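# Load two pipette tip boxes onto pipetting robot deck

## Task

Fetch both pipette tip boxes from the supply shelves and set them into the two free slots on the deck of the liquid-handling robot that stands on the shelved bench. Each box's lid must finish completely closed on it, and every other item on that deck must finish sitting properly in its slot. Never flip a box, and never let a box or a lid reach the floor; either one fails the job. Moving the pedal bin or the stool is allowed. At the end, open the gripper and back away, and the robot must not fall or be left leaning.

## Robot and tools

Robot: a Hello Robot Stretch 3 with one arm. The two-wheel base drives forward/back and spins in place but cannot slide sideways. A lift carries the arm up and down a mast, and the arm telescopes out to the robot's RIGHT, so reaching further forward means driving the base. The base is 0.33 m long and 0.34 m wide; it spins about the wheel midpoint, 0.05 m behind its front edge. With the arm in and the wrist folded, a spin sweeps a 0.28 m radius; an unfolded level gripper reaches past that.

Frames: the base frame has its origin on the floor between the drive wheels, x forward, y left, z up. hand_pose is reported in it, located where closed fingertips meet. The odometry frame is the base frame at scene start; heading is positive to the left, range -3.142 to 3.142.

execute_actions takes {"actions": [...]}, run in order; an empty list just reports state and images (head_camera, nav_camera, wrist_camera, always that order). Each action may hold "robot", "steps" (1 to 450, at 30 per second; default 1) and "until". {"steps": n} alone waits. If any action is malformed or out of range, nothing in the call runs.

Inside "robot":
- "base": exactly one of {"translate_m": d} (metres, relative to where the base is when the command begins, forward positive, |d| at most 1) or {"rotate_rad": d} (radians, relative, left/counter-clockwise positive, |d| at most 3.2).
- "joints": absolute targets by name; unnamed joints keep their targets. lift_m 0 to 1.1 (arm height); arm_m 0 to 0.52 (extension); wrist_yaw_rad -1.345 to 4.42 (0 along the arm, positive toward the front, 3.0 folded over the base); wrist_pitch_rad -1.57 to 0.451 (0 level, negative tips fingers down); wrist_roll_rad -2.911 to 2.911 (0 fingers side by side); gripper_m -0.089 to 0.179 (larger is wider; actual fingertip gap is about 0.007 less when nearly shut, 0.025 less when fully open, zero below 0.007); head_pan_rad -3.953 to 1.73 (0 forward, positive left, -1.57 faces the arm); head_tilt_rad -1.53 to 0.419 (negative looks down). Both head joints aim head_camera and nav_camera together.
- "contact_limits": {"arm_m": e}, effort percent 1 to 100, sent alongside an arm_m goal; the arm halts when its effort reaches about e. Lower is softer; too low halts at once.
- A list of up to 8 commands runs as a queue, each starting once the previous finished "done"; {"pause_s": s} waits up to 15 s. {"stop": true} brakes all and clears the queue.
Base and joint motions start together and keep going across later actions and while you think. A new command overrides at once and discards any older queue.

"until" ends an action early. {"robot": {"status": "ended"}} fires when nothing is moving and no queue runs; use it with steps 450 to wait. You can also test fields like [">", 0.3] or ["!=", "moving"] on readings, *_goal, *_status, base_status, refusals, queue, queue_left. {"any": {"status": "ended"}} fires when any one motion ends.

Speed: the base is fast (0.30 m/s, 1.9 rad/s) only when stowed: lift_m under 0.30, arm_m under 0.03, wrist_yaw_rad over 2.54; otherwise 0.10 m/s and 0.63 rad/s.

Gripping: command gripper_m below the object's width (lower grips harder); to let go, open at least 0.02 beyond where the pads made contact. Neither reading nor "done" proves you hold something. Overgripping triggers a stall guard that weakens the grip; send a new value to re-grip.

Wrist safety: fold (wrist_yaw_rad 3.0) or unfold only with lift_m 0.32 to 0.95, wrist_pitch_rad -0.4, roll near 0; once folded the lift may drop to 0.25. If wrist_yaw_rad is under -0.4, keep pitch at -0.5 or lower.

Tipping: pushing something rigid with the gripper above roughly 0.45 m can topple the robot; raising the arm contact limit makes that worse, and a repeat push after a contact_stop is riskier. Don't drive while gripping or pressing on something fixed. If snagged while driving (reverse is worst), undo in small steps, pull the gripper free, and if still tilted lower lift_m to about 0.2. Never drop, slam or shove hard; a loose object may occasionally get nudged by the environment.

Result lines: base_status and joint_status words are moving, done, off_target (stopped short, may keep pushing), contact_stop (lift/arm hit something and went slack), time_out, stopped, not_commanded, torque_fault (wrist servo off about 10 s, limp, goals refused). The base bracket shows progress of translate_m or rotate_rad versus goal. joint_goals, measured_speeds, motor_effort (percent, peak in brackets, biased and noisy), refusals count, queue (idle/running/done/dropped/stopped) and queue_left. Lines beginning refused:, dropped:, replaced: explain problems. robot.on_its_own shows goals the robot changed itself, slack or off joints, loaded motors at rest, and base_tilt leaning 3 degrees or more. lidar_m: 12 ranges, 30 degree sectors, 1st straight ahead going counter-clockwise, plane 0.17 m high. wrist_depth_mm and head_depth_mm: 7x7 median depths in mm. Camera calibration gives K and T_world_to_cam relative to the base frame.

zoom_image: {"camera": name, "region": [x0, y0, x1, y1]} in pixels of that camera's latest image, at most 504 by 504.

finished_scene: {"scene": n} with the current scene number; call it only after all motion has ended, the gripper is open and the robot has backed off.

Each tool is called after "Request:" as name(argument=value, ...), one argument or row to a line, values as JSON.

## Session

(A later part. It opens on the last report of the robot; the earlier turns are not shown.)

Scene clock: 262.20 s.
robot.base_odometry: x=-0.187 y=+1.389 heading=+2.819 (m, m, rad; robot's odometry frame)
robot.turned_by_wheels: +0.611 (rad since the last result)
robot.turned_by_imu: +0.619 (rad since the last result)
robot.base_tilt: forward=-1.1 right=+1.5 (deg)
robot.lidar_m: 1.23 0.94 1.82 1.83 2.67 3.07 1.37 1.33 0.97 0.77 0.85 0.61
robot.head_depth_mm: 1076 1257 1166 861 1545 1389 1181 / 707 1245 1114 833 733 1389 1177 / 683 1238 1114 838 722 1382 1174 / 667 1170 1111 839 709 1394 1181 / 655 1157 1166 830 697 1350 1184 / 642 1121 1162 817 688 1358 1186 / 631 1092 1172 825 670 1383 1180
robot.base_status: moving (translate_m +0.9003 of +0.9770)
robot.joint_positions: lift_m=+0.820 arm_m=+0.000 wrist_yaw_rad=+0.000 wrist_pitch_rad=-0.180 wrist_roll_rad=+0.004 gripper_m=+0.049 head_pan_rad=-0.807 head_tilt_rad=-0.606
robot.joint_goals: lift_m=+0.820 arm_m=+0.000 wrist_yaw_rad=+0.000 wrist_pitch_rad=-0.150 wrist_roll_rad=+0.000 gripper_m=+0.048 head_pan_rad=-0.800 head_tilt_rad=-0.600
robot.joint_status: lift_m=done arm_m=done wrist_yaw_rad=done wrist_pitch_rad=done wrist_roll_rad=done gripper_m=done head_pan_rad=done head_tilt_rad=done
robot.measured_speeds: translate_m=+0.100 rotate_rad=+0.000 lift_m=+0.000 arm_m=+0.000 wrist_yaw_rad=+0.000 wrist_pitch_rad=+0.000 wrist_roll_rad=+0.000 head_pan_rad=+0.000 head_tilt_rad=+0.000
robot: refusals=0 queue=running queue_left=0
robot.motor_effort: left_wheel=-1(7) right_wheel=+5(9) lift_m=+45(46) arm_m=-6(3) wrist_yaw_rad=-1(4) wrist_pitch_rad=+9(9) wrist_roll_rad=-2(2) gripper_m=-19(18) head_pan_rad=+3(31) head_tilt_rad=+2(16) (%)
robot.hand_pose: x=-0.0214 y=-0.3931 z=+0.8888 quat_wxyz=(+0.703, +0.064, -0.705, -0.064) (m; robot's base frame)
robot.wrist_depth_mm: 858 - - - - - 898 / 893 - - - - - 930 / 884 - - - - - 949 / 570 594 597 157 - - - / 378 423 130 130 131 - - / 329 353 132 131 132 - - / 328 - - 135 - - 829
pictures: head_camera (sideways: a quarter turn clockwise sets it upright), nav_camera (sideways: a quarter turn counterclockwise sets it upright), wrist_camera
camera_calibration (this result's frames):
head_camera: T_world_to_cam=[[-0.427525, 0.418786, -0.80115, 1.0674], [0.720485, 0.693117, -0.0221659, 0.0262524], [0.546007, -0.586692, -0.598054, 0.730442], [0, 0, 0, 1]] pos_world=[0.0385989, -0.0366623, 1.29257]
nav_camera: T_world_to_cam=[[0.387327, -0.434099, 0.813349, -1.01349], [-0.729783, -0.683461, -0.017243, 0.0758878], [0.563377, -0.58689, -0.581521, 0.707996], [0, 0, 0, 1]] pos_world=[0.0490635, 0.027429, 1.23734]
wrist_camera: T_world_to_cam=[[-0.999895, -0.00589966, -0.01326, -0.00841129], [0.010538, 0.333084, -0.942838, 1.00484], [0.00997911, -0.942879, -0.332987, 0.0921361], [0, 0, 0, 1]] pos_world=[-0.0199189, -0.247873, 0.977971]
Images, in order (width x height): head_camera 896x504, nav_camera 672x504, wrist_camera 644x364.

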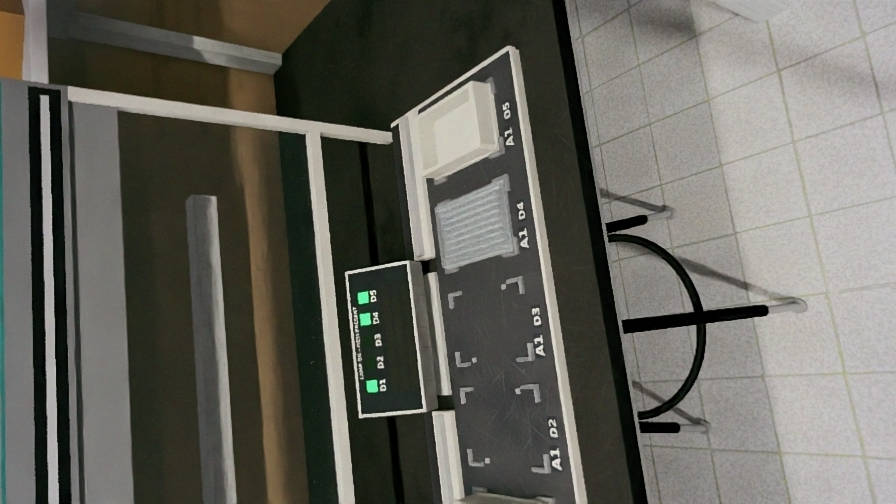

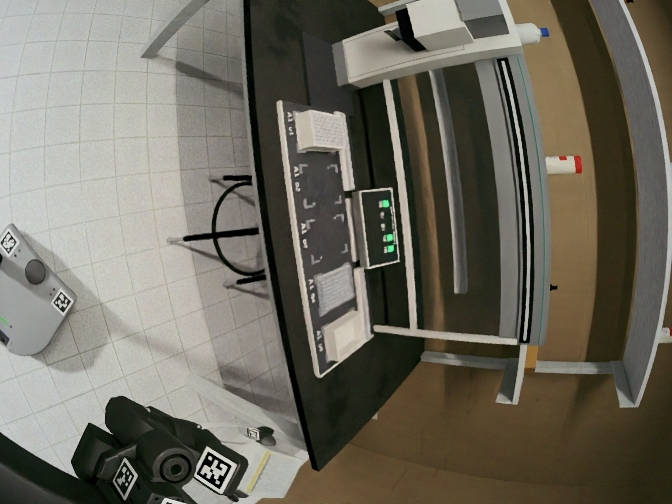

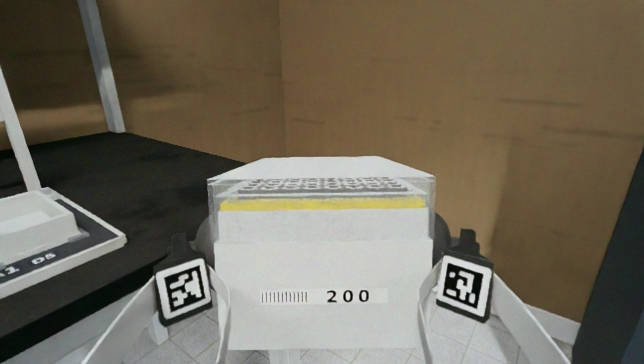

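Request:
execute_actions(
  actions=[
    {"steps":100,"until":{"robot":{"status":"ended"}}},
    {"robot":[{"joints":{"lift_m":0.88}},{"base":{"rotate_rad":0.99},"joints":{"head_pan_rad":-1.57,"head_tilt_rad":-0.75}}],"steps":450,"until":{"robot":{"status":"ended"}}},
  ],
)

Scene clock: 270.10 s.
robot.base_odometry: x=-0.260 y=+1.413 heading=-2.475 (m, m, rad; robot's odometry frame)
robot.turned_by_wheels: +0.990 (rad since the last result)
robot.turned_by_imu: +0.997 (rad since the last result)
robot.base_tilt: forward=-1.0 right=+1.9 (deg)
robot.lidar_m: 2.27 1.80 2.45 3.13 1.44 1.40 1.02 0.77 0.80 0.55 1.14 0.87
robot.head_depth_mm: 1001 1123 885 712 - - 1082 / 1001 1127 785 716 656 - 1093 / 1013 1131 778 457 - - 1106 / 1010 1132 797 455 1174 1299 1123 / 1017 1141 916 694 1416 1301 1128 / 1022 1148 915 676 1407 1291 1132 / 1027 1161 835 735 1411 1293 1137
robot.base_status: done (rotate_rad +0.9899 of +0.9900)
robot.joint_positions: lift_m=+0.880 arm_m=+0.000 wrist_yaw_rad=+0.000 wrist_pitch_rad=-0.180 wrist_roll_rad=+0.004 gripper_m=+0.049 head_pan_rad=-1.563 head_tilt_rad=-0.740
robot.joint_goals: lift_m=+0.880 arm_m=+0.000 wrist_yaw_rad=+0.000 wrist_pitch_rad=-0.150 wrist_roll_rad=+0.000 gripper_m=+0.048 head_pan_rad=-1.570 head_tilt_rad=-0.750
robot.joint_status: lift_m=done arm_m=done wrist_yaw_rad=done wrist_pitch_rad=done wrist_roll_rad=done gripper_m=done head_pan_rad=done head_tilt_rad=done
robot.measured_speeds: translate_m=+0.000 rotate_rad=+0.000 lift_m=+0.000 arm_m=+0.000 wrist_yaw_rad=+0.000 wrist_pitch_rad=+0.000 wrist_roll_rad=+0.000 head_pan_rad=+0.000 head_tilt_rad=+0.000
robot: refusals=0 queue=done queue_left=0
robot.motor_effort: left_wheel=-2(7) right_wheel=+3(8) lift_m=+45(47) arm_m=-6(6) wrist_yaw_rad=+0(1) wrist_pitch_rad=+9(10) wrist_roll_rad=-2(2) gripper_m=-19(19) head_pan_rad=-3(27) head_tilt_rad=-4(13) (%)
robot.hand_pose: x=-0.0214 y=-0.3931 z=+0.9488 quat_wxyz=(+0.703, +0.064, -0.705, -0.064) (m; robot's base frame)
robot.wrist_depth_mm: 410 872 890 874 858 844 800 / 426 914 900 888 867 900 853 / 467 524 952 950 920 891 899 / 503 539 752 157 499 744 716 / 526 525 130 130 130 494 524 / 404 400 132 132 132 400 385 / 346 327 305 134 305 324 316
pictures: head_camera (sideways: a quarter turn clockwise sets it upright), nav_camera (sideways: a quarter turn counterclockwise sets it upright), wrist_camera
camera_calibration (this result's frames):
head_camera: T_world_to_cam=[[-0.0246451, 0.699956, -0.71376, 0.951038], [0.99968, 0.013124, -0.0216472, 0.0238701], [-0.00578472, -0.714065, -0.700055, 0.866489], [0, 0, 0, 1]] pos_world=[0.00458829, -0.0472679, 1.28592]
nav_camera: T_world_to_cam=[[-0.015096, -0.685312, 0.728093, -0.899902], [-0.999863, 0.00544078, -0.0156097, 0.0754061], [0.00673616, -0.728229, -0.685301, 0.84639], [0, 0, 0, 1]] pos_world=[0.0561094, -0.000758406, 1.23642]
wrist_camera: T_world_to_cam=[[-0.999895, -0.0058978, -0.0132604, -0.00761487], [0.0105379, 0.333199, -0.942798, 1.06139], [0.0099788, -0.942838, -0.333102, 0.112241], [0, 0, 0, 1]] pos_world=[-0.0199189, -0.247874, 1.03796]
Images, in order (width x height): head_camera 896x504, nav_camera 672x504, wrist_camera 644x364.

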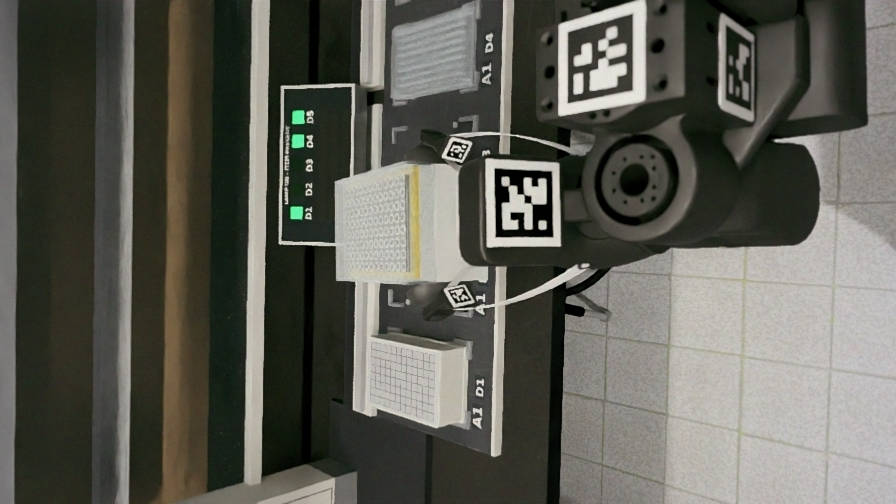

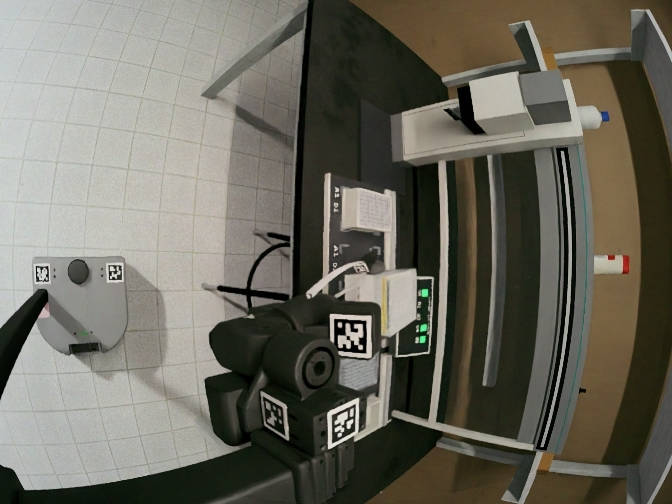

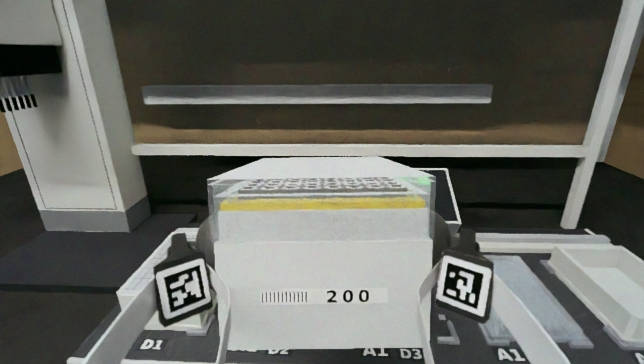

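Request:
zoom_image(
  camera="head_camera",
  region=[330, 0, 530, 240],
)

Request:
zoom_image(
  camera="head_camera",
  region=[330, 240, 530, 480],
)

Region (330, 0, 530, 240) of head_camera's 896x504 image, scaled by 2.100, with more detail than that image has.

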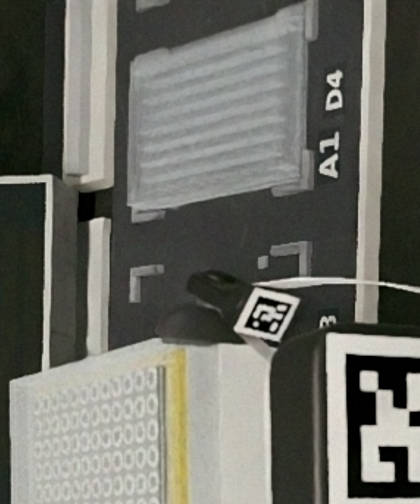

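Region (330, 240, 530, 480) of head_camera's 896x504 image, scaled by 2.100, with more detail than that image has.

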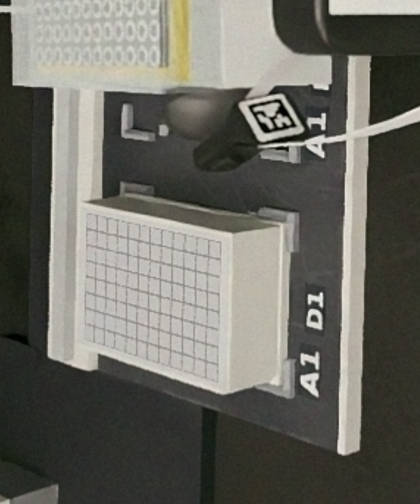

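Request:
zoom_image(
  camera="head_camera",
  region=[380, 100, 500, 160],
)

Request:
zoom_image(
  camera="wrist_camera",
  region=[400, 280, 520, 364],
)

Region (380, 100, 500, 160) of head_camera's 896x504 image, scaled by 4.200, with more detail than that image has.

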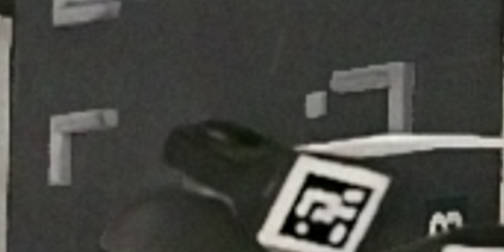

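Region (400, 280, 520, 364) of wrist_camera's 644x364 image, scaled by 4.200; it fills the top 353 rows of this view, and the rest is white.

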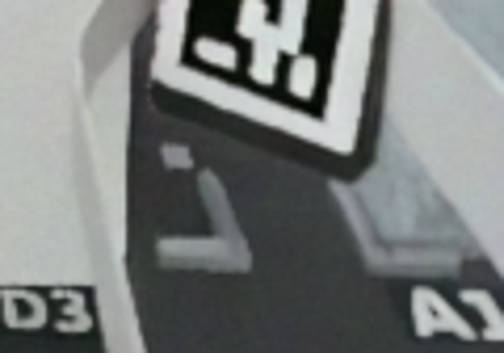

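Request:
execute_actions(
  actions=[
    {"robot":[{"base":{"rotate_rad":-0.025}},{"base":{"translate_m":0.055},"joints":{"arm_m":0.161,"lift_m":0.85}}],"steps":450,"until":{"robot":{"status":"ended"}}},
  ],
)

Scene clock: 306.50 s.
robot.base_odometry: x=-0.304 y=+1.380 heading=-2.500 (m, m, rad; robot's odometry frame)
robot.turned_by_wheels: -0.025 (rad since the last result)
robot.turned_by_imu: -0.024 (rad since the last result)
robot.base_tilt: forward=-1.0 right=+1.9 (deg)
robot.lidar_m: 2.21 1.75 2.31 3.14 2.20 1.45 1.08 0.82 0.82 0.56 1.13 0.83
robot.head_depth_mm: 1004 1136 881 - - 1260 1111 / 1013 1132 779 - 1405 1283 1134 / 1011 1131 780 - 1405 1269 1133 / 1016 1135 662 703 1412 1293 1134 / 1014 1144 913 684 1400 1296 1129 / 1018 1137 910 693 1404 1289 1134 / 1017 1063 802 729 1414 1296 1132
robot.base_status: done (translate_m +0.0550 of +0.0550)
robot.joint_positions: lift_m=+0.850 arm_m=+0.161 wrist_yaw_rad=+0.000 wrist_pitch_rad=-0.181 wrist_roll_rad=+0.004 gripper_m=+0.049 head_pan_rad=-1.563 head_tilt_rad=-0.740
robot.joint_goals: lift_m=+0.850 arm_m=+0.161 wrist_yaw_rad=+0.000 wrist_pitch_rad=-0.150 wrist_roll_rad=+0.000 gripper_m=+0.048 head_pan_rad=-1.570 head_tilt_rad=-0.750
robot.joint_status: lift_m=done arm_m=done wrist_yaw_rad=done wrist_pitch_rad=done wrist_roll_rad=done gripper_m=done head_pan_rad=done head_tilt_rad=done
robot.measured_speeds: translate_m=+0.000 rotate_rad=+0.000 lift_m=+0.000 arm_m=+0.000 wrist_yaw_rad=+0.000 wrist_pitch_rad=+0.000 wrist_roll_rad=+0.000 head_pan_rad=+0.000 head_tilt_rad=+0.000
robot: refusals=0 queue=done queue_left=0
robot.motor_effort: left_wheel=+1(6) right_wheel=+1(5) lift_m=+32(45) arm_m=+5(8) wrist_yaw_rad=+0(0) wrist_pitch_rad=+9(9) wrist_roll_rad=-2(2) gripper_m=-18(19) head_pan_rad=-3(3) head_tilt_rad=-3(3) (%)
robot.hand_pose: x=-0.0214 y=-0.5533 z=+0.9191 quat_wxyz=(+0.703, +0.064, -0.705, -0.064) (m; robot's base frame)
robot.wrist_depth_mm: 719 726 730 711 720 710 699 / 339 765 705 703 697 736 727 / 341 819 789 788 800 788 773 / 343 580 356 157 348 347 563 / 340 481 130 130 130 322 469 / 350 366 131 132 132 313 325 / 290 238 229 135 268 287 284
pictures: head_camera (sideways: a quarter turn clockwise sets it upright), nav_camera (sideways: a quarter turn counterclockwise sets it upright), wrist_camera
camera_calibration (this result's frames):
head_camera: T_world_to_cam=[[-0.0245474, 0.700017, -0.713704, 0.950964], [0.999681, 0.0129856, -0.0216468, 0.0238696], [-0.00588526, -0.714008, -0.700113, 0.866565], [0, 0, 0, 1]] pos_world=[0.00458165, -0.0472664, 1.28592]
nav_camera: T_world_to_cam=[[-0.0151917, -0.685369, 0.728038, -0.899829], [-0.999863, 0.0055822, -0.0156087, 0.0754047], [0.00663365, -0.728175, -0.685359, 0.846467], [0, 0, 0, 1]] pos_world=[0.0561092, -0.000760164, 1.23642]
wrist_camera: T_world_to_cam=[[-0.999895, -0.00591153, -0.0132626, -0.00895407], [0.0105316, 0.333549, -0.942674, 1.08693], [0.00999637, -0.942714, -0.333452, -0.0483481], [0, 0, 0, 1]] pos_world=[-0.019917, -0.408177, 1.00838]
Images, in order (width x height): head_camera 896x504, nav_camera 672x504, wrist_camera 644x364.

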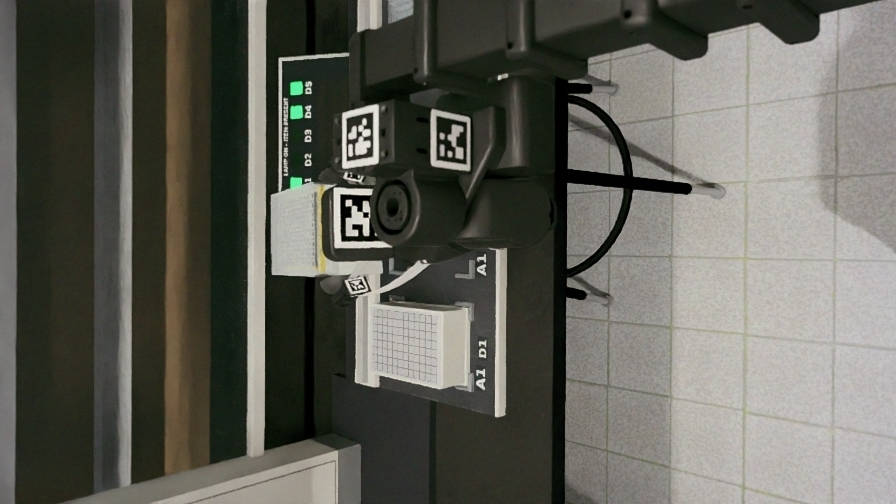

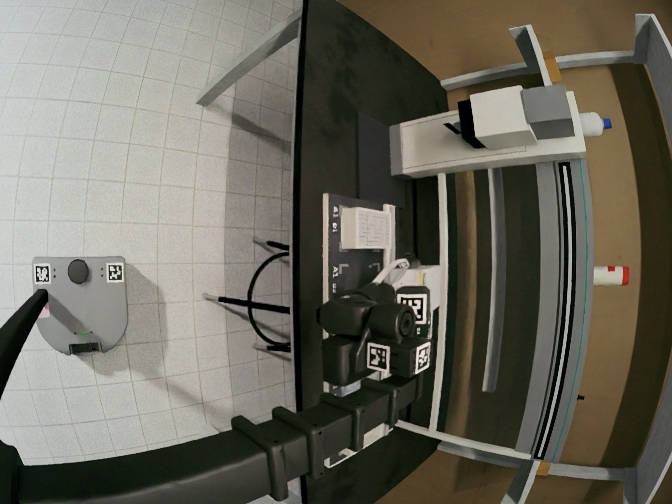

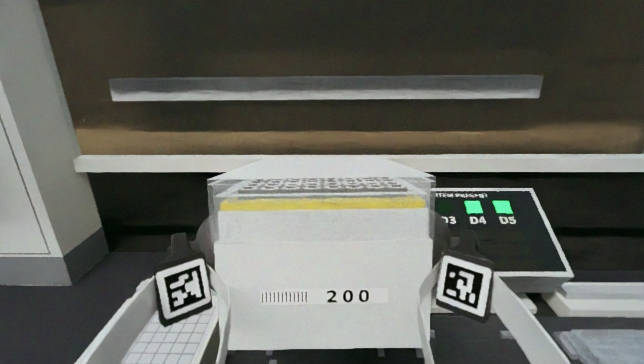

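Request:
execute_actions(
  actions=[
    {"robot":[{"joints":{"lift_m":0.795}}],"steps":450,"until":{"robot":{"status":"ended"}}},
  ],
)

Request:
zoom_image(
  camera="head_camera",
  region=[300, 150, 520, 400],
)

Scene clock: 311.70 s.
robot.base_odometry: x=-0.304 y=+1.380 heading=-2.500 (m, m, rad; robot's odometry frame)
robot.turned_by_wheels: +0.000 (rad since the last result)
robot.turned_by_imu: +0.001 (rad since the last result)
robot.base_tilt: forward=-1.0 right=+2.0 (deg)
robot.lidar_m: 2.21 1.75 2.31 3.13 2.20 1.45 1.08 0.82 0.82 0.56 1.13 0.82
robot.head_depth_mm: 1013 1137 833 735 - - - / 1013 1134 781 758 - 1294 1131 / 1014 1135 779 - 1420 1263 1119 / 1015 1136 857 674 1410 1297 1140 / 1010 1141 909 684 1401 1290 1132 / 1014 1137 918 696 1410 1292 1128 / 1014 1069 804 727 1410 1283 1136
robot.base_status: done (translate_m +0.0550 of +0.0550)
robot.joint_positions: lift_m=+0.795 arm_m=+0.161 wrist_yaw_rad=+0.000 wrist_pitch_rad=-0.181 wrist_roll_rad=+0.004 gripper_m=+0.049 head_pan_rad=-1.563 head_tilt_rad=-0.740
robot.joint_goals: lift_m=+0.795 arm_m=+0.161 wrist_yaw_rad=+0.000 wrist_pitch_rad=-0.150 wrist_roll_rad=+0.000 gripper_m=+0.048 head_pan_rad=-1.570 head_tilt_rad=-0.750
robot.joint_status: lift_m=done arm_m=done wrist_yaw_rad=done wrist_pitch_rad=done wrist_roll_rad=done gripper_m=done head_pan_rad=done head_tilt_rad=done
robot.measured_speeds: translate_m=+0.000 rotate_rad=+0.000 lift_m=+0.000 arm_m=+0.000 wrist_yaw_rad=+0.000 wrist_pitch_rad=+0.000 wrist_roll_rad=+0.000 head_pan_rad=+0.000 head_tilt_rad=+0.000
robot: refusals=0 queue=done queue_left=0
robot.motor_effort: left_wheel=+1(1) right_wheel=+1(1) lift_m=+32(33) arm_m=+5(5) wrist_yaw_rad=+0(0) wrist_pitch_rad=+9(9) wrist_roll_rad=-2(2) gripper_m=-18(19) head_pan_rad=-2(1) head_tilt_rad=-3(3) (%)
robot.hand_pose: x=-0.0214 y=-0.5534 z=+0.8641 quat_wxyz=(+0.703, +0.064, -0.705, -0.064) (m; robot's base frame)
robot.wrist_depth_mm: 717 725 731 715 707 707 710 / 338 778 765 753 755 738 746 / 338 693 693 664 334 330 658 / 342 522 518 157 306 304 504 / 336 351 130 130 130 290 298 / 260 214 132 132 132 273 266 / 170 174 206 135 205 218 218
pictures: head_camera (sideways: a quarter turn clockwise sets it upright), nav_camera (sideways: a quarter turn counterclockwise sets it upright), wrist_camera
camera_calibration (this result's frames):
head_camera: T_world_to_cam=[[-0.0245474, 0.700017, -0.713704, 0.950964], [0.999681, 0.0129856, -0.0216468, 0.0238696], [-0.00588526, -0.714008, -0.700113, 0.866564], [0, 0, 0, 1]] pos_world=[0.00458165, -0.0472664, 1.28592]
nav_camera: T_world_to_cam=[[-0.0151917, -0.685369, 0.728038, -0.89983], [-0.999863, 0.0055822, -0.0156087, 0.0754047], [0.00663365, -0.728175, -0.685359, 0.846467], [0, 0, 0, 1]] pos_world=[0.0561092, -0.000760168, 1.23642]
wrist_camera: T_world_to_cam=[[-0.999895, -0.00591147, -0.0132628, -0.00968343], [0.0105318, 0.333549, -0.942674, 1.03508], [0.00999637, -0.942714, -0.333452, -0.0666917], [0, 0, 0, 1]] pos_world=[-0.019917, -0.408179, 0.953377]
Images, in order (width x height): head_camera 896x504, nav_camera 672x504, wrist_camera 644x364.

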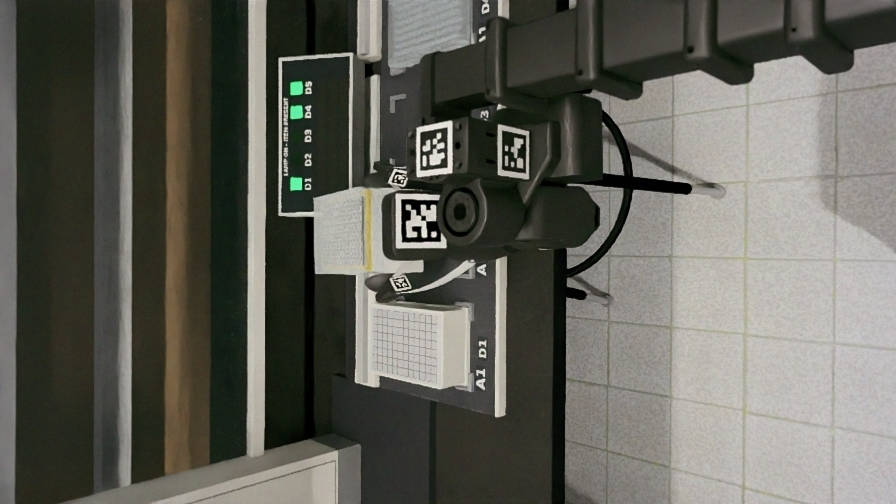

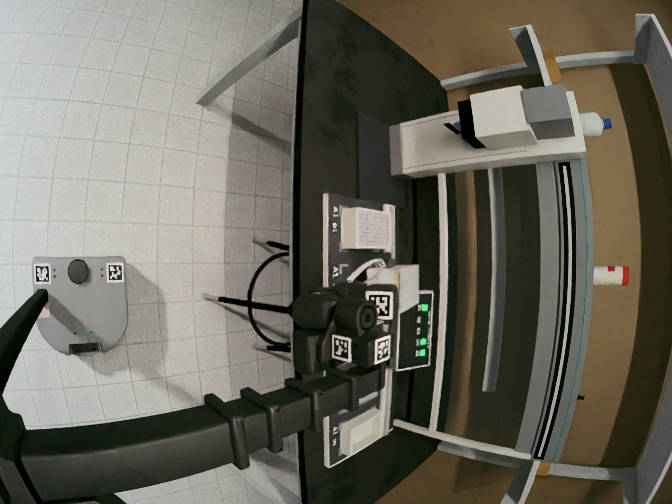

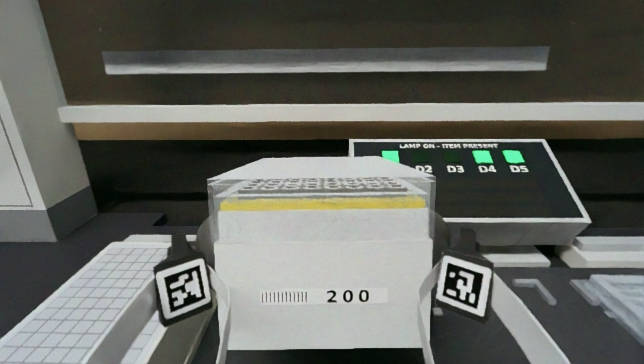

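Region (300, 150, 520, 400) of head_camera's 896x504 image, scaled by 2.016, with more detail than that image has; it fills the left 444 columns of this view, and the rest is white.

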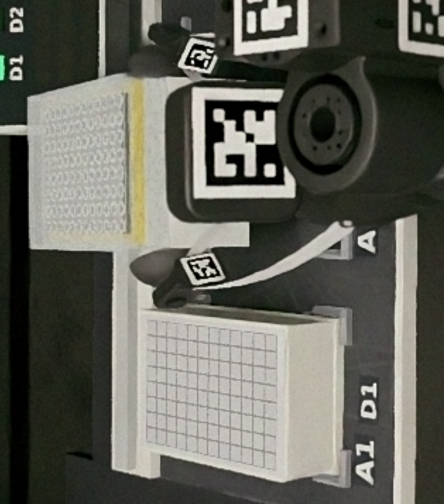

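Request:
zoom_image(
  camera="wrist_camera",
  region=[420, 240, 644, 364],
)

Request:
zoom_image(
  camera="wrist_camera",
  region=[0, 220, 250, 364],
)

Region (420, 240, 644, 364) of wrist_camera's 644x364 image, scaled by 2.250; it fills the top 279 rows of this view, and the rest is white.

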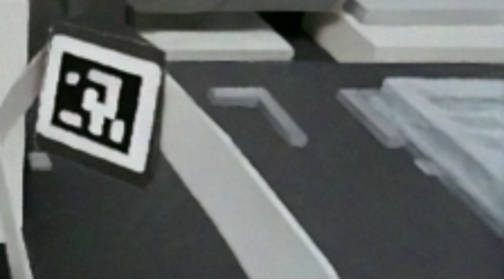

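Region (0, 220, 250, 364) of wrist_camera's 644x364 image, scaled by 2.016; it fills the top 290 rows of this view, and the rest is white.

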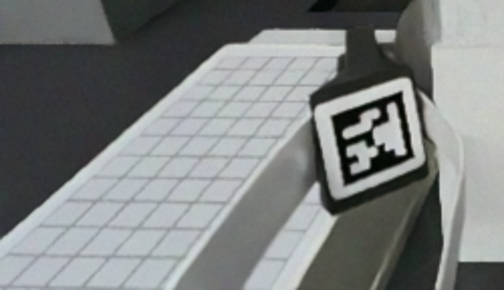

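Request:
execute_actions(
  actions=[
    {"robot":[{"joints":{"arm_m":0.146}},{"joints":{"lift_m":0.772}}],"steps":450,"until":{"robot":{"status":"ended"}}},
  ],
)

Request:
zoom_image(
  camera="head_camera",
  region=[320, 150, 520, 400],
)

Scene clock: 331.37 s.
robot.base_odometry: x=-0.304 y=+1.380 heading=-2.500 (m, m, rad; robot's odometry frame)
robot.turned_by_wheels: +0.000 (rad since the last result)
robot.turned_by_imu: +0.001 (rad since the last result)
robot.base_tilt: forward=-1.0 right=+1.9 (deg)
robot.lidar_m: 2.21 1.75 2.31 3.13 2.20 1.45 1.08 0.82 0.83 0.56 1.13 0.83
robot.head_depth_mm: 1003 1132 831 712 655 - - / 1008 1136 782 747 - 1291 1129 / 1010 1133 784 716 - 1270 1132 / 1013 1133 885 631 1411 1291 1130 / 1017 1139 917 684 1410 1299 1130 / 1015 1138 915 695 1410 1299 1126 / 1016 1076 802 733 1421 1290 1130
robot.base_status: done (translate_m +0.0550 of +0.0550)
robot.joint_positions: lift_m=+0.772 arm_m=+0.146 wrist_yaw_rad=+0.000 wrist_pitch_rad=-0.181 wrist_roll_rad=+0.004 gripper_m=+0.049 head_pan_rad=-1.563 head_tilt_rad=-0.740
robot.joint_goals: lift_m=+0.772 arm_m=+0.146 wrist_yaw_rad=+0.000 wrist_pitch_rad=-0.150 wrist_roll_rad=+0.000 gripper_m=+0.048 head_pan_rad=-1.570 head_tilt_rad=-0.750
robot.joint_status: lift_m=done arm_m=done wrist_yaw_rad=done wrist_pitch_rad=done wrist_roll_rad=done gripper_m=done head_pan_rad=done head_tilt_rad=done
robot.measured_speeds: translate_m=+0.000 rotate_rad=+0.000 lift_m=+0.000 arm_m=+0.000 wrist_yaw_rad=+0.000 wrist_pitch_rad=+0.000 wrist_roll_rad=+0.000 head_pan_rad=+0.000 head_tilt_rad=+0.000
robot: refusals=0 queue=done queue_left=0
robot.motor_effort: left_wheel=+1(1) right_wheel=+0(0) lift_m=+32(32) arm_m=-6(4) wrist_yaw_rad=-1(0) wrist_pitch_rad=+10(9) wrist_roll_rad=-2(2) gripper_m=-19(19) head_pan_rad=-2(3) head_tilt_rad=-2(3) (%)
robot.hand_pose: x=-0.0214 y=-0.5391 z=+0.8411 quat_wxyz=(+0.703, +0.064, -0.705, -0.064) (m; robot's base frame)
robot.wrist_depth_mm: 736 736 737 717 713 706 719 / 341 755 759 754 750 772 753 / 346 775 765 738 334 332 726 / 338 462 461 157 290 297 410 / 306 224 130 130 131 311 292 / 174 177 132 131 132 238 233 / 148 161 180 135 178 191 191
pictures: head_camera (sideways: a quarter turn clockwise sets it upright), nav_camera (sideways: a quarter turn counterclockwise sets it upright), wrist_camera
camera_calibration (this result's frames):
head_camera: T_world_to_cam=[[-0.0245475, 0.700017, -0.713704, 0.950964], [0.999681, 0.0129857, -0.0216468, 0.0238696], [-0.00588517, -0.714008, -0.700113, 0.866565], [0, 0, 0, 1]] pos_world=[0.00458165, -0.0472664, 1.28592]
nav_camera: T_world_to_cam=[[-0.0151916, -0.685369, 0.728038, -0.899829], [-0.999863, 0.00558208, -0.0156087, 0.0754047], [0.00663373, -0.728175, -0.685359, 0.846467], [0, 0, 0, 1]] pos_world=[0.0561092, -0.000760158, 1.23642]
wrist_camera: T_world_to_cam=[[-0.999895, -0.00591128, -0.0132627, -0.00990388], [0.0105318, 0.333549, -0.942674, 1.00863], [0.00999618, -0.942714, -0.333452, -0.0608799], [0, 0, 0, 1]] pos_world=[-0.019917, -0.393879, 0.930379]
Images, in order (width x height): head_camera 896x504, nav_camera 672x504, wrist_camera 644x364.

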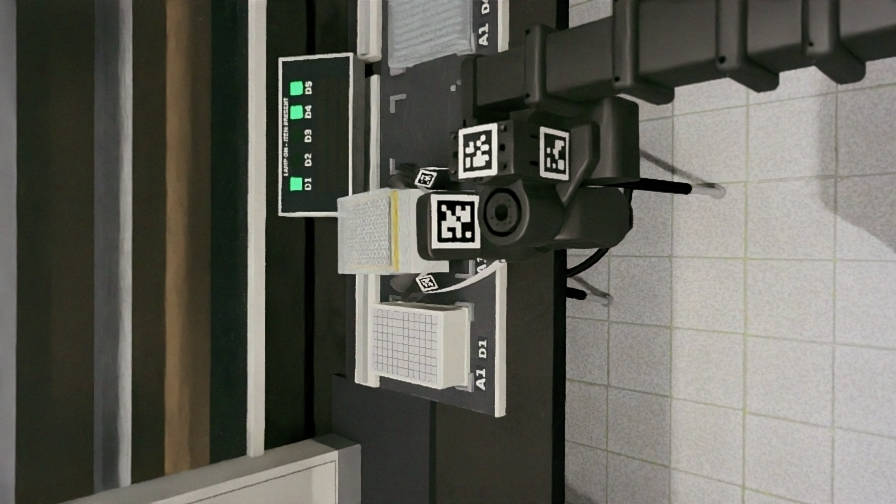

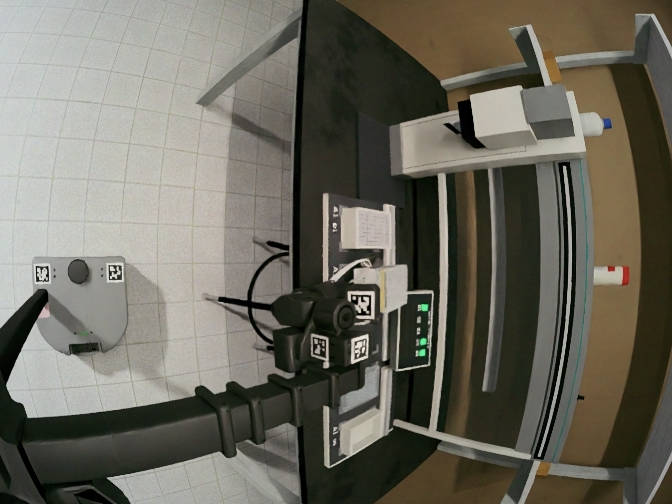

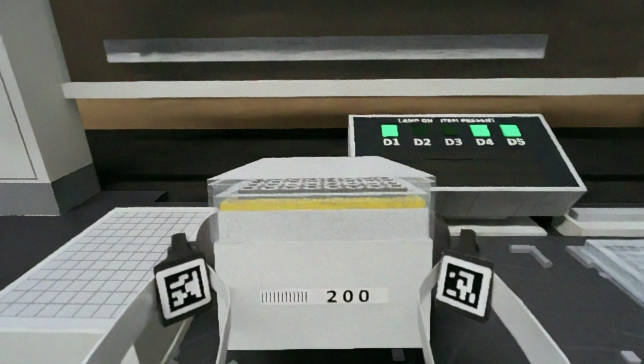

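Region (320, 150, 520, 400) of head_camera's 896x504 image, scaled by 2.016, with more detail than that image has; it fills the left 403 columns of this view, and the rest is white.

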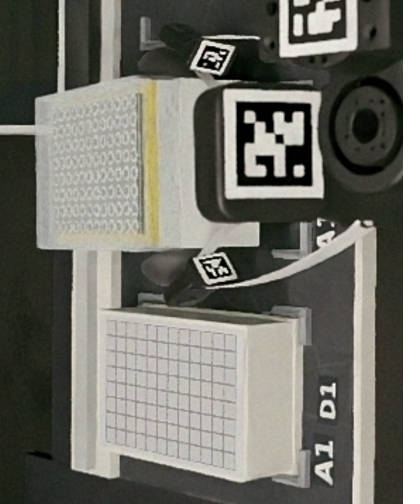

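Request:
execute_actions(
  actions=[
    {"robot":[{"joints":{"lift_m":0.752}}],"steps":450,"until":{"robot":{"status":"ended"}}},
    {"steps":10},
  ],
)

Request:
zoom_image(
  camera="head_camera",
  region=[320, 150, 520, 400],
)

Scene clock: 337.70 s.
robot.base_odometry: x=-0.304 y=+1.380 heading=-2.500 (m, m, rad; robot's odometry frame)
robot.turned_by_wheels: +0.000 (rad since the last result)
robot.turned_by_imu: +0.001 (rad since the last result)
robot.base_tilt: forward=-1.1 right=+2.0 (deg)
robot.lidar_m: 2.21 1.75 2.31 3.11 2.21 1.45 1.08 0.82 0.82 0.56 1.13 0.82
robot.head_depth_mm: 1012 1138 836 712 656 - - / 1010 1140 782 737 - 1271 1125 / 1009 1142 783 701 - 1271 1132 / 1016 1136 887 655 1410 1295 1124 / 1015 1138 917 682 1407 1299 1131 / 1017 1150 916 697 1412 1295 1130 / 1019 1070 802 731 1406 1291 1135
robot.base_status: done (translate_m +0.0550 of +0.0550)
robot.joint_positions: lift_m=+0.752 arm_m=+0.146 wrist_yaw_rad=+0.000 wrist_pitch_rad=-0.175 wrist_roll_rad=+0.004 gripper_m=+0.049 head_pan_rad=-1.563 head_tilt_rad=-0.740
robot.joint_goals: lift_m=+0.752 arm_m=+0.146 wrist_yaw_rad=+0.000 wrist_pitch_rad=-0.150 wrist_roll_rad=+0.000 gripper_m=+0.048 head_pan_rad=-1.570 head_tilt_rad=-0.750
robot.joint_status: lift_m=done arm_m=done wrist_yaw_rad=done wrist_pitch_rad=done wrist_roll_rad=done gripper_m=done head_pan_rad=done head_tilt_rad=done
robot.measured_speeds: translate_m=+0.000 rotate_rad=+0.000 lift_m=+0.000 arm_m=+0.000 wrist_yaw_rad=+0.000 wrist_pitch_rad=+0.000 wrist_roll_rad=+0.000 head_pan_rad=+0.000 head_tilt_rad=+0.000
robot: refusals=0 queue=done queue_left=0
robot.motor_effort: left_wheel=+1(1) right_wheel=+1(2) lift_m=+31(32) arm_m=-6(6) wrist_yaw_rad=+0(1) wrist_pitch_rad=+7(9) wrist_roll_rad=-2(2) gripper_m=-19(19) head_pan_rad=-2(1) head_tilt_rad=-3(3) (%)
robot.hand_pose: x=-0.0215 y=-0.5394 z=+0.8225 quat_wxyz=(+0.703, +0.062, -0.706, -0.062) (m; robot's base frame)
robot.wrist_depth_mm: 706 710 718 723 722 700 719 / 337 751 763 754 340 737 739 / 339 691 693 601 313 309 670 / 332 386 415 147 279 290 301 / 188 187 129 129 129 265 261 / 145 152 132 132 132 210 204 / 145 159 158 137 157 165 168
pictures: head_camera (sideways: a quarter turn clockwise sets it upright), nav_camera (sideways: a quarter turn counterclockwise sets it upright), wrist_camera
camera_calibration (this result's frames):
head_camera: T_world_to_cam=[[-0.0245473, 0.700017, -0.713704, 0.950964], [0.999681, 0.0129855, -0.0216468, 0.0238696], [-0.00588534, -0.714008, -0.700113, 0.866565], [0, 0, 0, 1]] pos_world=[0.00458164, -0.0472664, 1.28592]
nav_camera: T_world_to_cam=[[-0.0151917, -0.685369, 0.728038, -0.899829], [-0.999863, 0.00558232, -0.0156087, 0.0754047], [0.00663356, -0.728175, -0.685359, 0.846467], [0, 0, 0, 1]] pos_world=[0.0561092, -0.000760162, 1.23642]
wrist_camera: T_world_to_cam=[[-0.999896, -0.00565157, -0.0132362, -0.0101167], [0.010646, 0.328445, -0.944463, 0.989916], [0.00968508, -0.944506, -0.328351, -0.0726022], [0, 0, 0, 1]] pos_world=[-0.0199512, -0.393763, 0.910966]
Images, in order (width x height): head_camera 896x504, nav_camera 672x504, wrist_camera 644x364.

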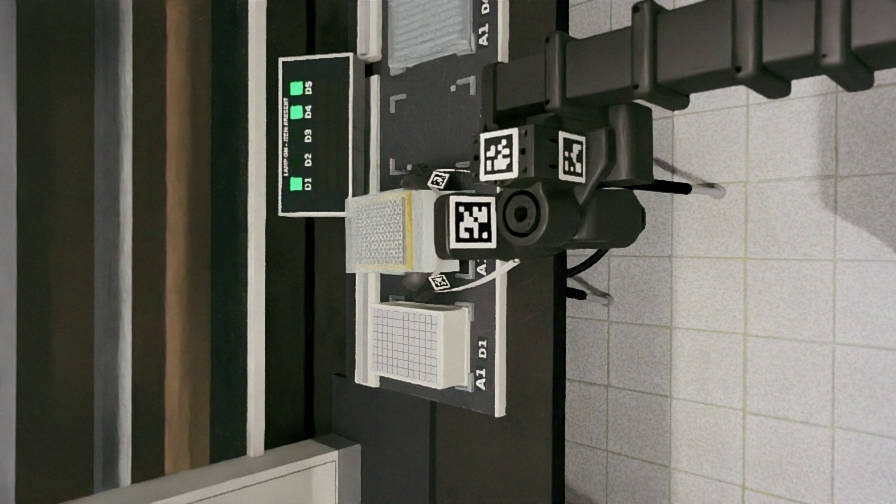

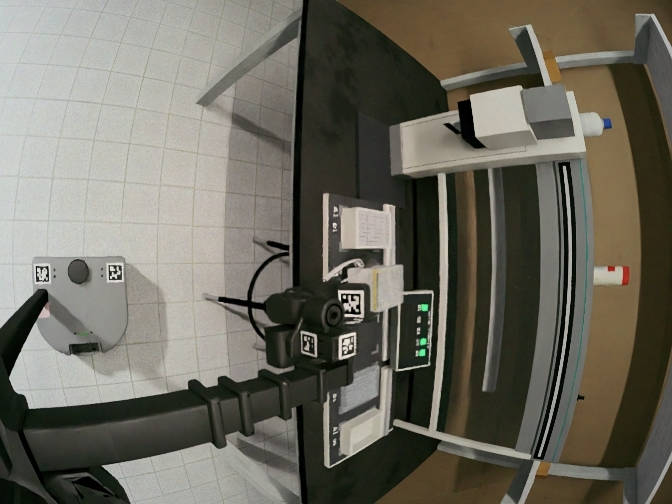

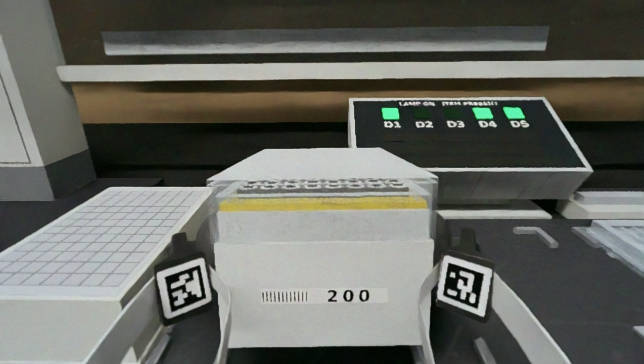

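Region (320, 150, 520, 400) of head_camera's 896x504 image, scaled by 2.016, with more detail than that image has; it fills the left 403 columns of this view, and the rest is white.

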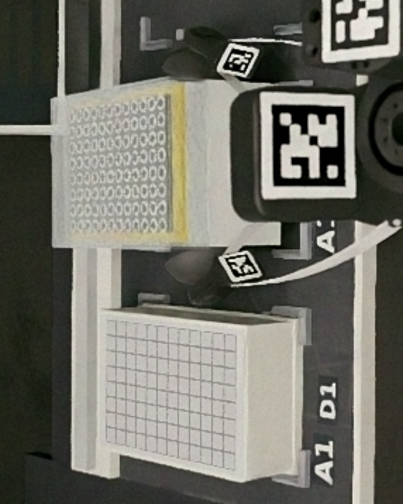

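Request:
execute_actions(
  actions=[
    {"robot":[{"joints":{"lift_m":0.738}}],"steps":450,"until":{"robot":{"status":"ended"}}},
    {"steps":10},
  ],
)

Request:
zoom_image(
  camera="head_camera",
  region=[320, 150, 520, 400],
)

Scene clock: 341.37 s.
robot.base_odometry: x=-0.304 y=+1.380 heading=-2.500 (m, m, rad; robot's odometry frame)
robot.turned_by_wheels: +0.000 (rad since the last result)
robot.turned_by_imu: +0.000 (rad since the last result)
robot.base_tilt: forward=-1.0 right=+1.8 (deg)
robot.lidar_m: 2.21 1.75 2.31 3.13 2.20 1.45 1.08 0.82 0.82 0.56 1.13 0.82
robot.head_depth_mm: 1012 1127 834 713 657 - - / 1008 1131 781 724 - 1262 1130 / 1009 1129 782 712 - 1265 1130 / 1012 1136 879 665 1408 1291 1132 / 1015 1134 916 684 1404 1293 1137 / 1013 1144 917 697 1400 1290 1130 / 1019 1068 805 734 1400 1288 1132
robot.base_status: done (translate_m +0.0550 of +0.0550)
robot.joint_positions: lift_m=+0.738 arm_m=+0.146 wrist_yaw_rad=-0.001 wrist_pitch_rad=-0.170 wrist_roll_rad=+0.004 gripper_m=+0.049 head_pan_rad=-1.563 head_tilt_rad=-0.740
robot.joint_goals: lift_m=+0.738 arm_m=+0.146 wrist_yaw_rad=+0.000 wrist_pitch_rad=-0.150 wrist_roll_rad=+0.000 gripper_m=+0.048 head_pan_rad=-1.570 head_tilt_rad=-0.750
robot.joint_status: lift_m=done arm_m=done wrist_yaw_rad=done wrist_pitch_rad=done wrist_roll_rad=done gripper_m=done head_pan_rad=done head_tilt_rad=done
robot.measured_speeds: translate_m=+0.000 rotate_rad=+0.000 lift_m=+0.000 arm_m=+0.000 wrist_yaw_rad=+0.000 wrist_pitch_rad=+0.000 wrist_roll_rad=+0.000 head_pan_rad=+0.000 head_tilt_rad=+0.000
robot: refusals=0 queue=done queue_left=0
robot.motor_effort: left_wheel=+1(1) right_wheel=+1(1) lift_m=+29(31) arm_m=-2(6) wrist_yaw_rad=+1(1) wrist_pitch_rad=+6(8) wrist_roll_rad=-2(2) gripper_m=-19(19) head_pan_rad=-2(2) head_tilt_rad=-3(2) (%)
robot.hand_pose: x=-0.0218 y=-0.5396 z=+0.8099 quat_wxyz=(+0.703, +0.060, -0.706, -0.061) (m; robot's base frame)
robot.wrist_depth_mm: 729 719 683 668 674 700 713 / 332 782 761 768 336 332 752 / 342 664 650 565 295 295 540 / 327 231 228 141 277 299 298 / 163 173 128 128 128 241 241 / 137 139 132 132 132 191 186 / 145 145 144 139 141 150 152
pictures: head_camera (sideways: a quarter turn clockwise sets it upright), nav_camera (sideways: a quarter turn counterclockwise sets it upright), wrist_camera
camera_calibration (this result's frames):
head_camera: T_world_to_cam=[[-0.0245474, 0.700017, -0.713704, 0.950964], [0.999681, 0.0129856, -0.0216468, 0.0238696], [-0.00588526, -0.714008, -0.700113, 0.866565], [0, 0, 0, 1]] pos_world=[0.00458165, -0.0472664, 1.28592]
nav_camera: T_world_to_cam=[[-0.0151917, -0.685369, 0.728038, -0.899829], [-0.999863, 0.0055822, -0.0156087, 0.0754047], [0.00663365, -0.728175, -0.685359, 0.846467], [0, 0, 0, 1]] pos_world=[0.0561092, -0.000760164, 1.23642]
wrist_camera: T_world_to_cam=[[-0.999902, -0.00469053, -0.0132064, -0.0100466], [0.0109818, 0.323212, -0.946263, 0.97674], [0.00870694, -0.946315, -0.323129, -0.0820942], [0, 0, 0, 1]] pos_world=[-0.0200571, -0.393428, 0.897593]
Images, in order (width x height): head_camera 896x504, nav_camera 672x504, wrist_camera 644x364.

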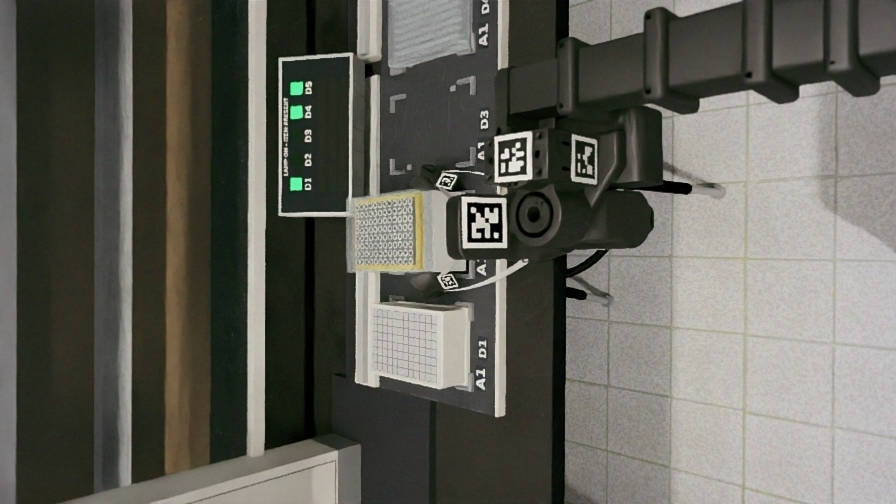

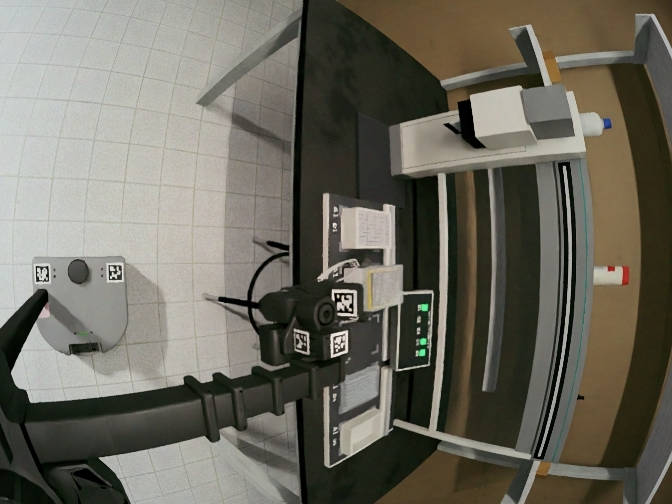

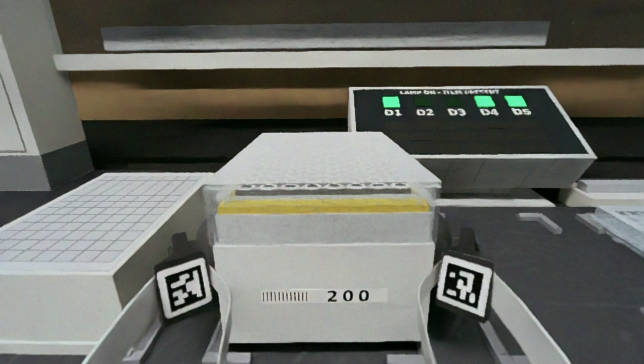

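Region (320, 150, 520, 400) of head_camera's 896x504 image, scaled by 2.016, with more detail than that image has; it fills the left 403 columns of this view, and the rest is white.

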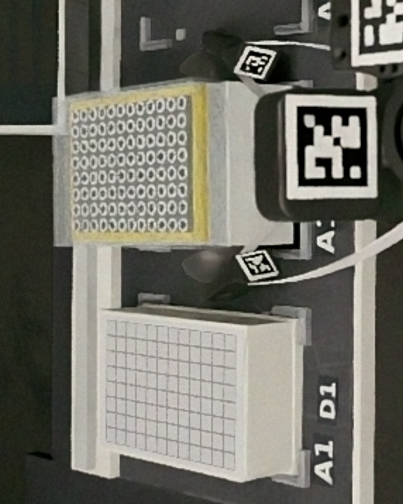

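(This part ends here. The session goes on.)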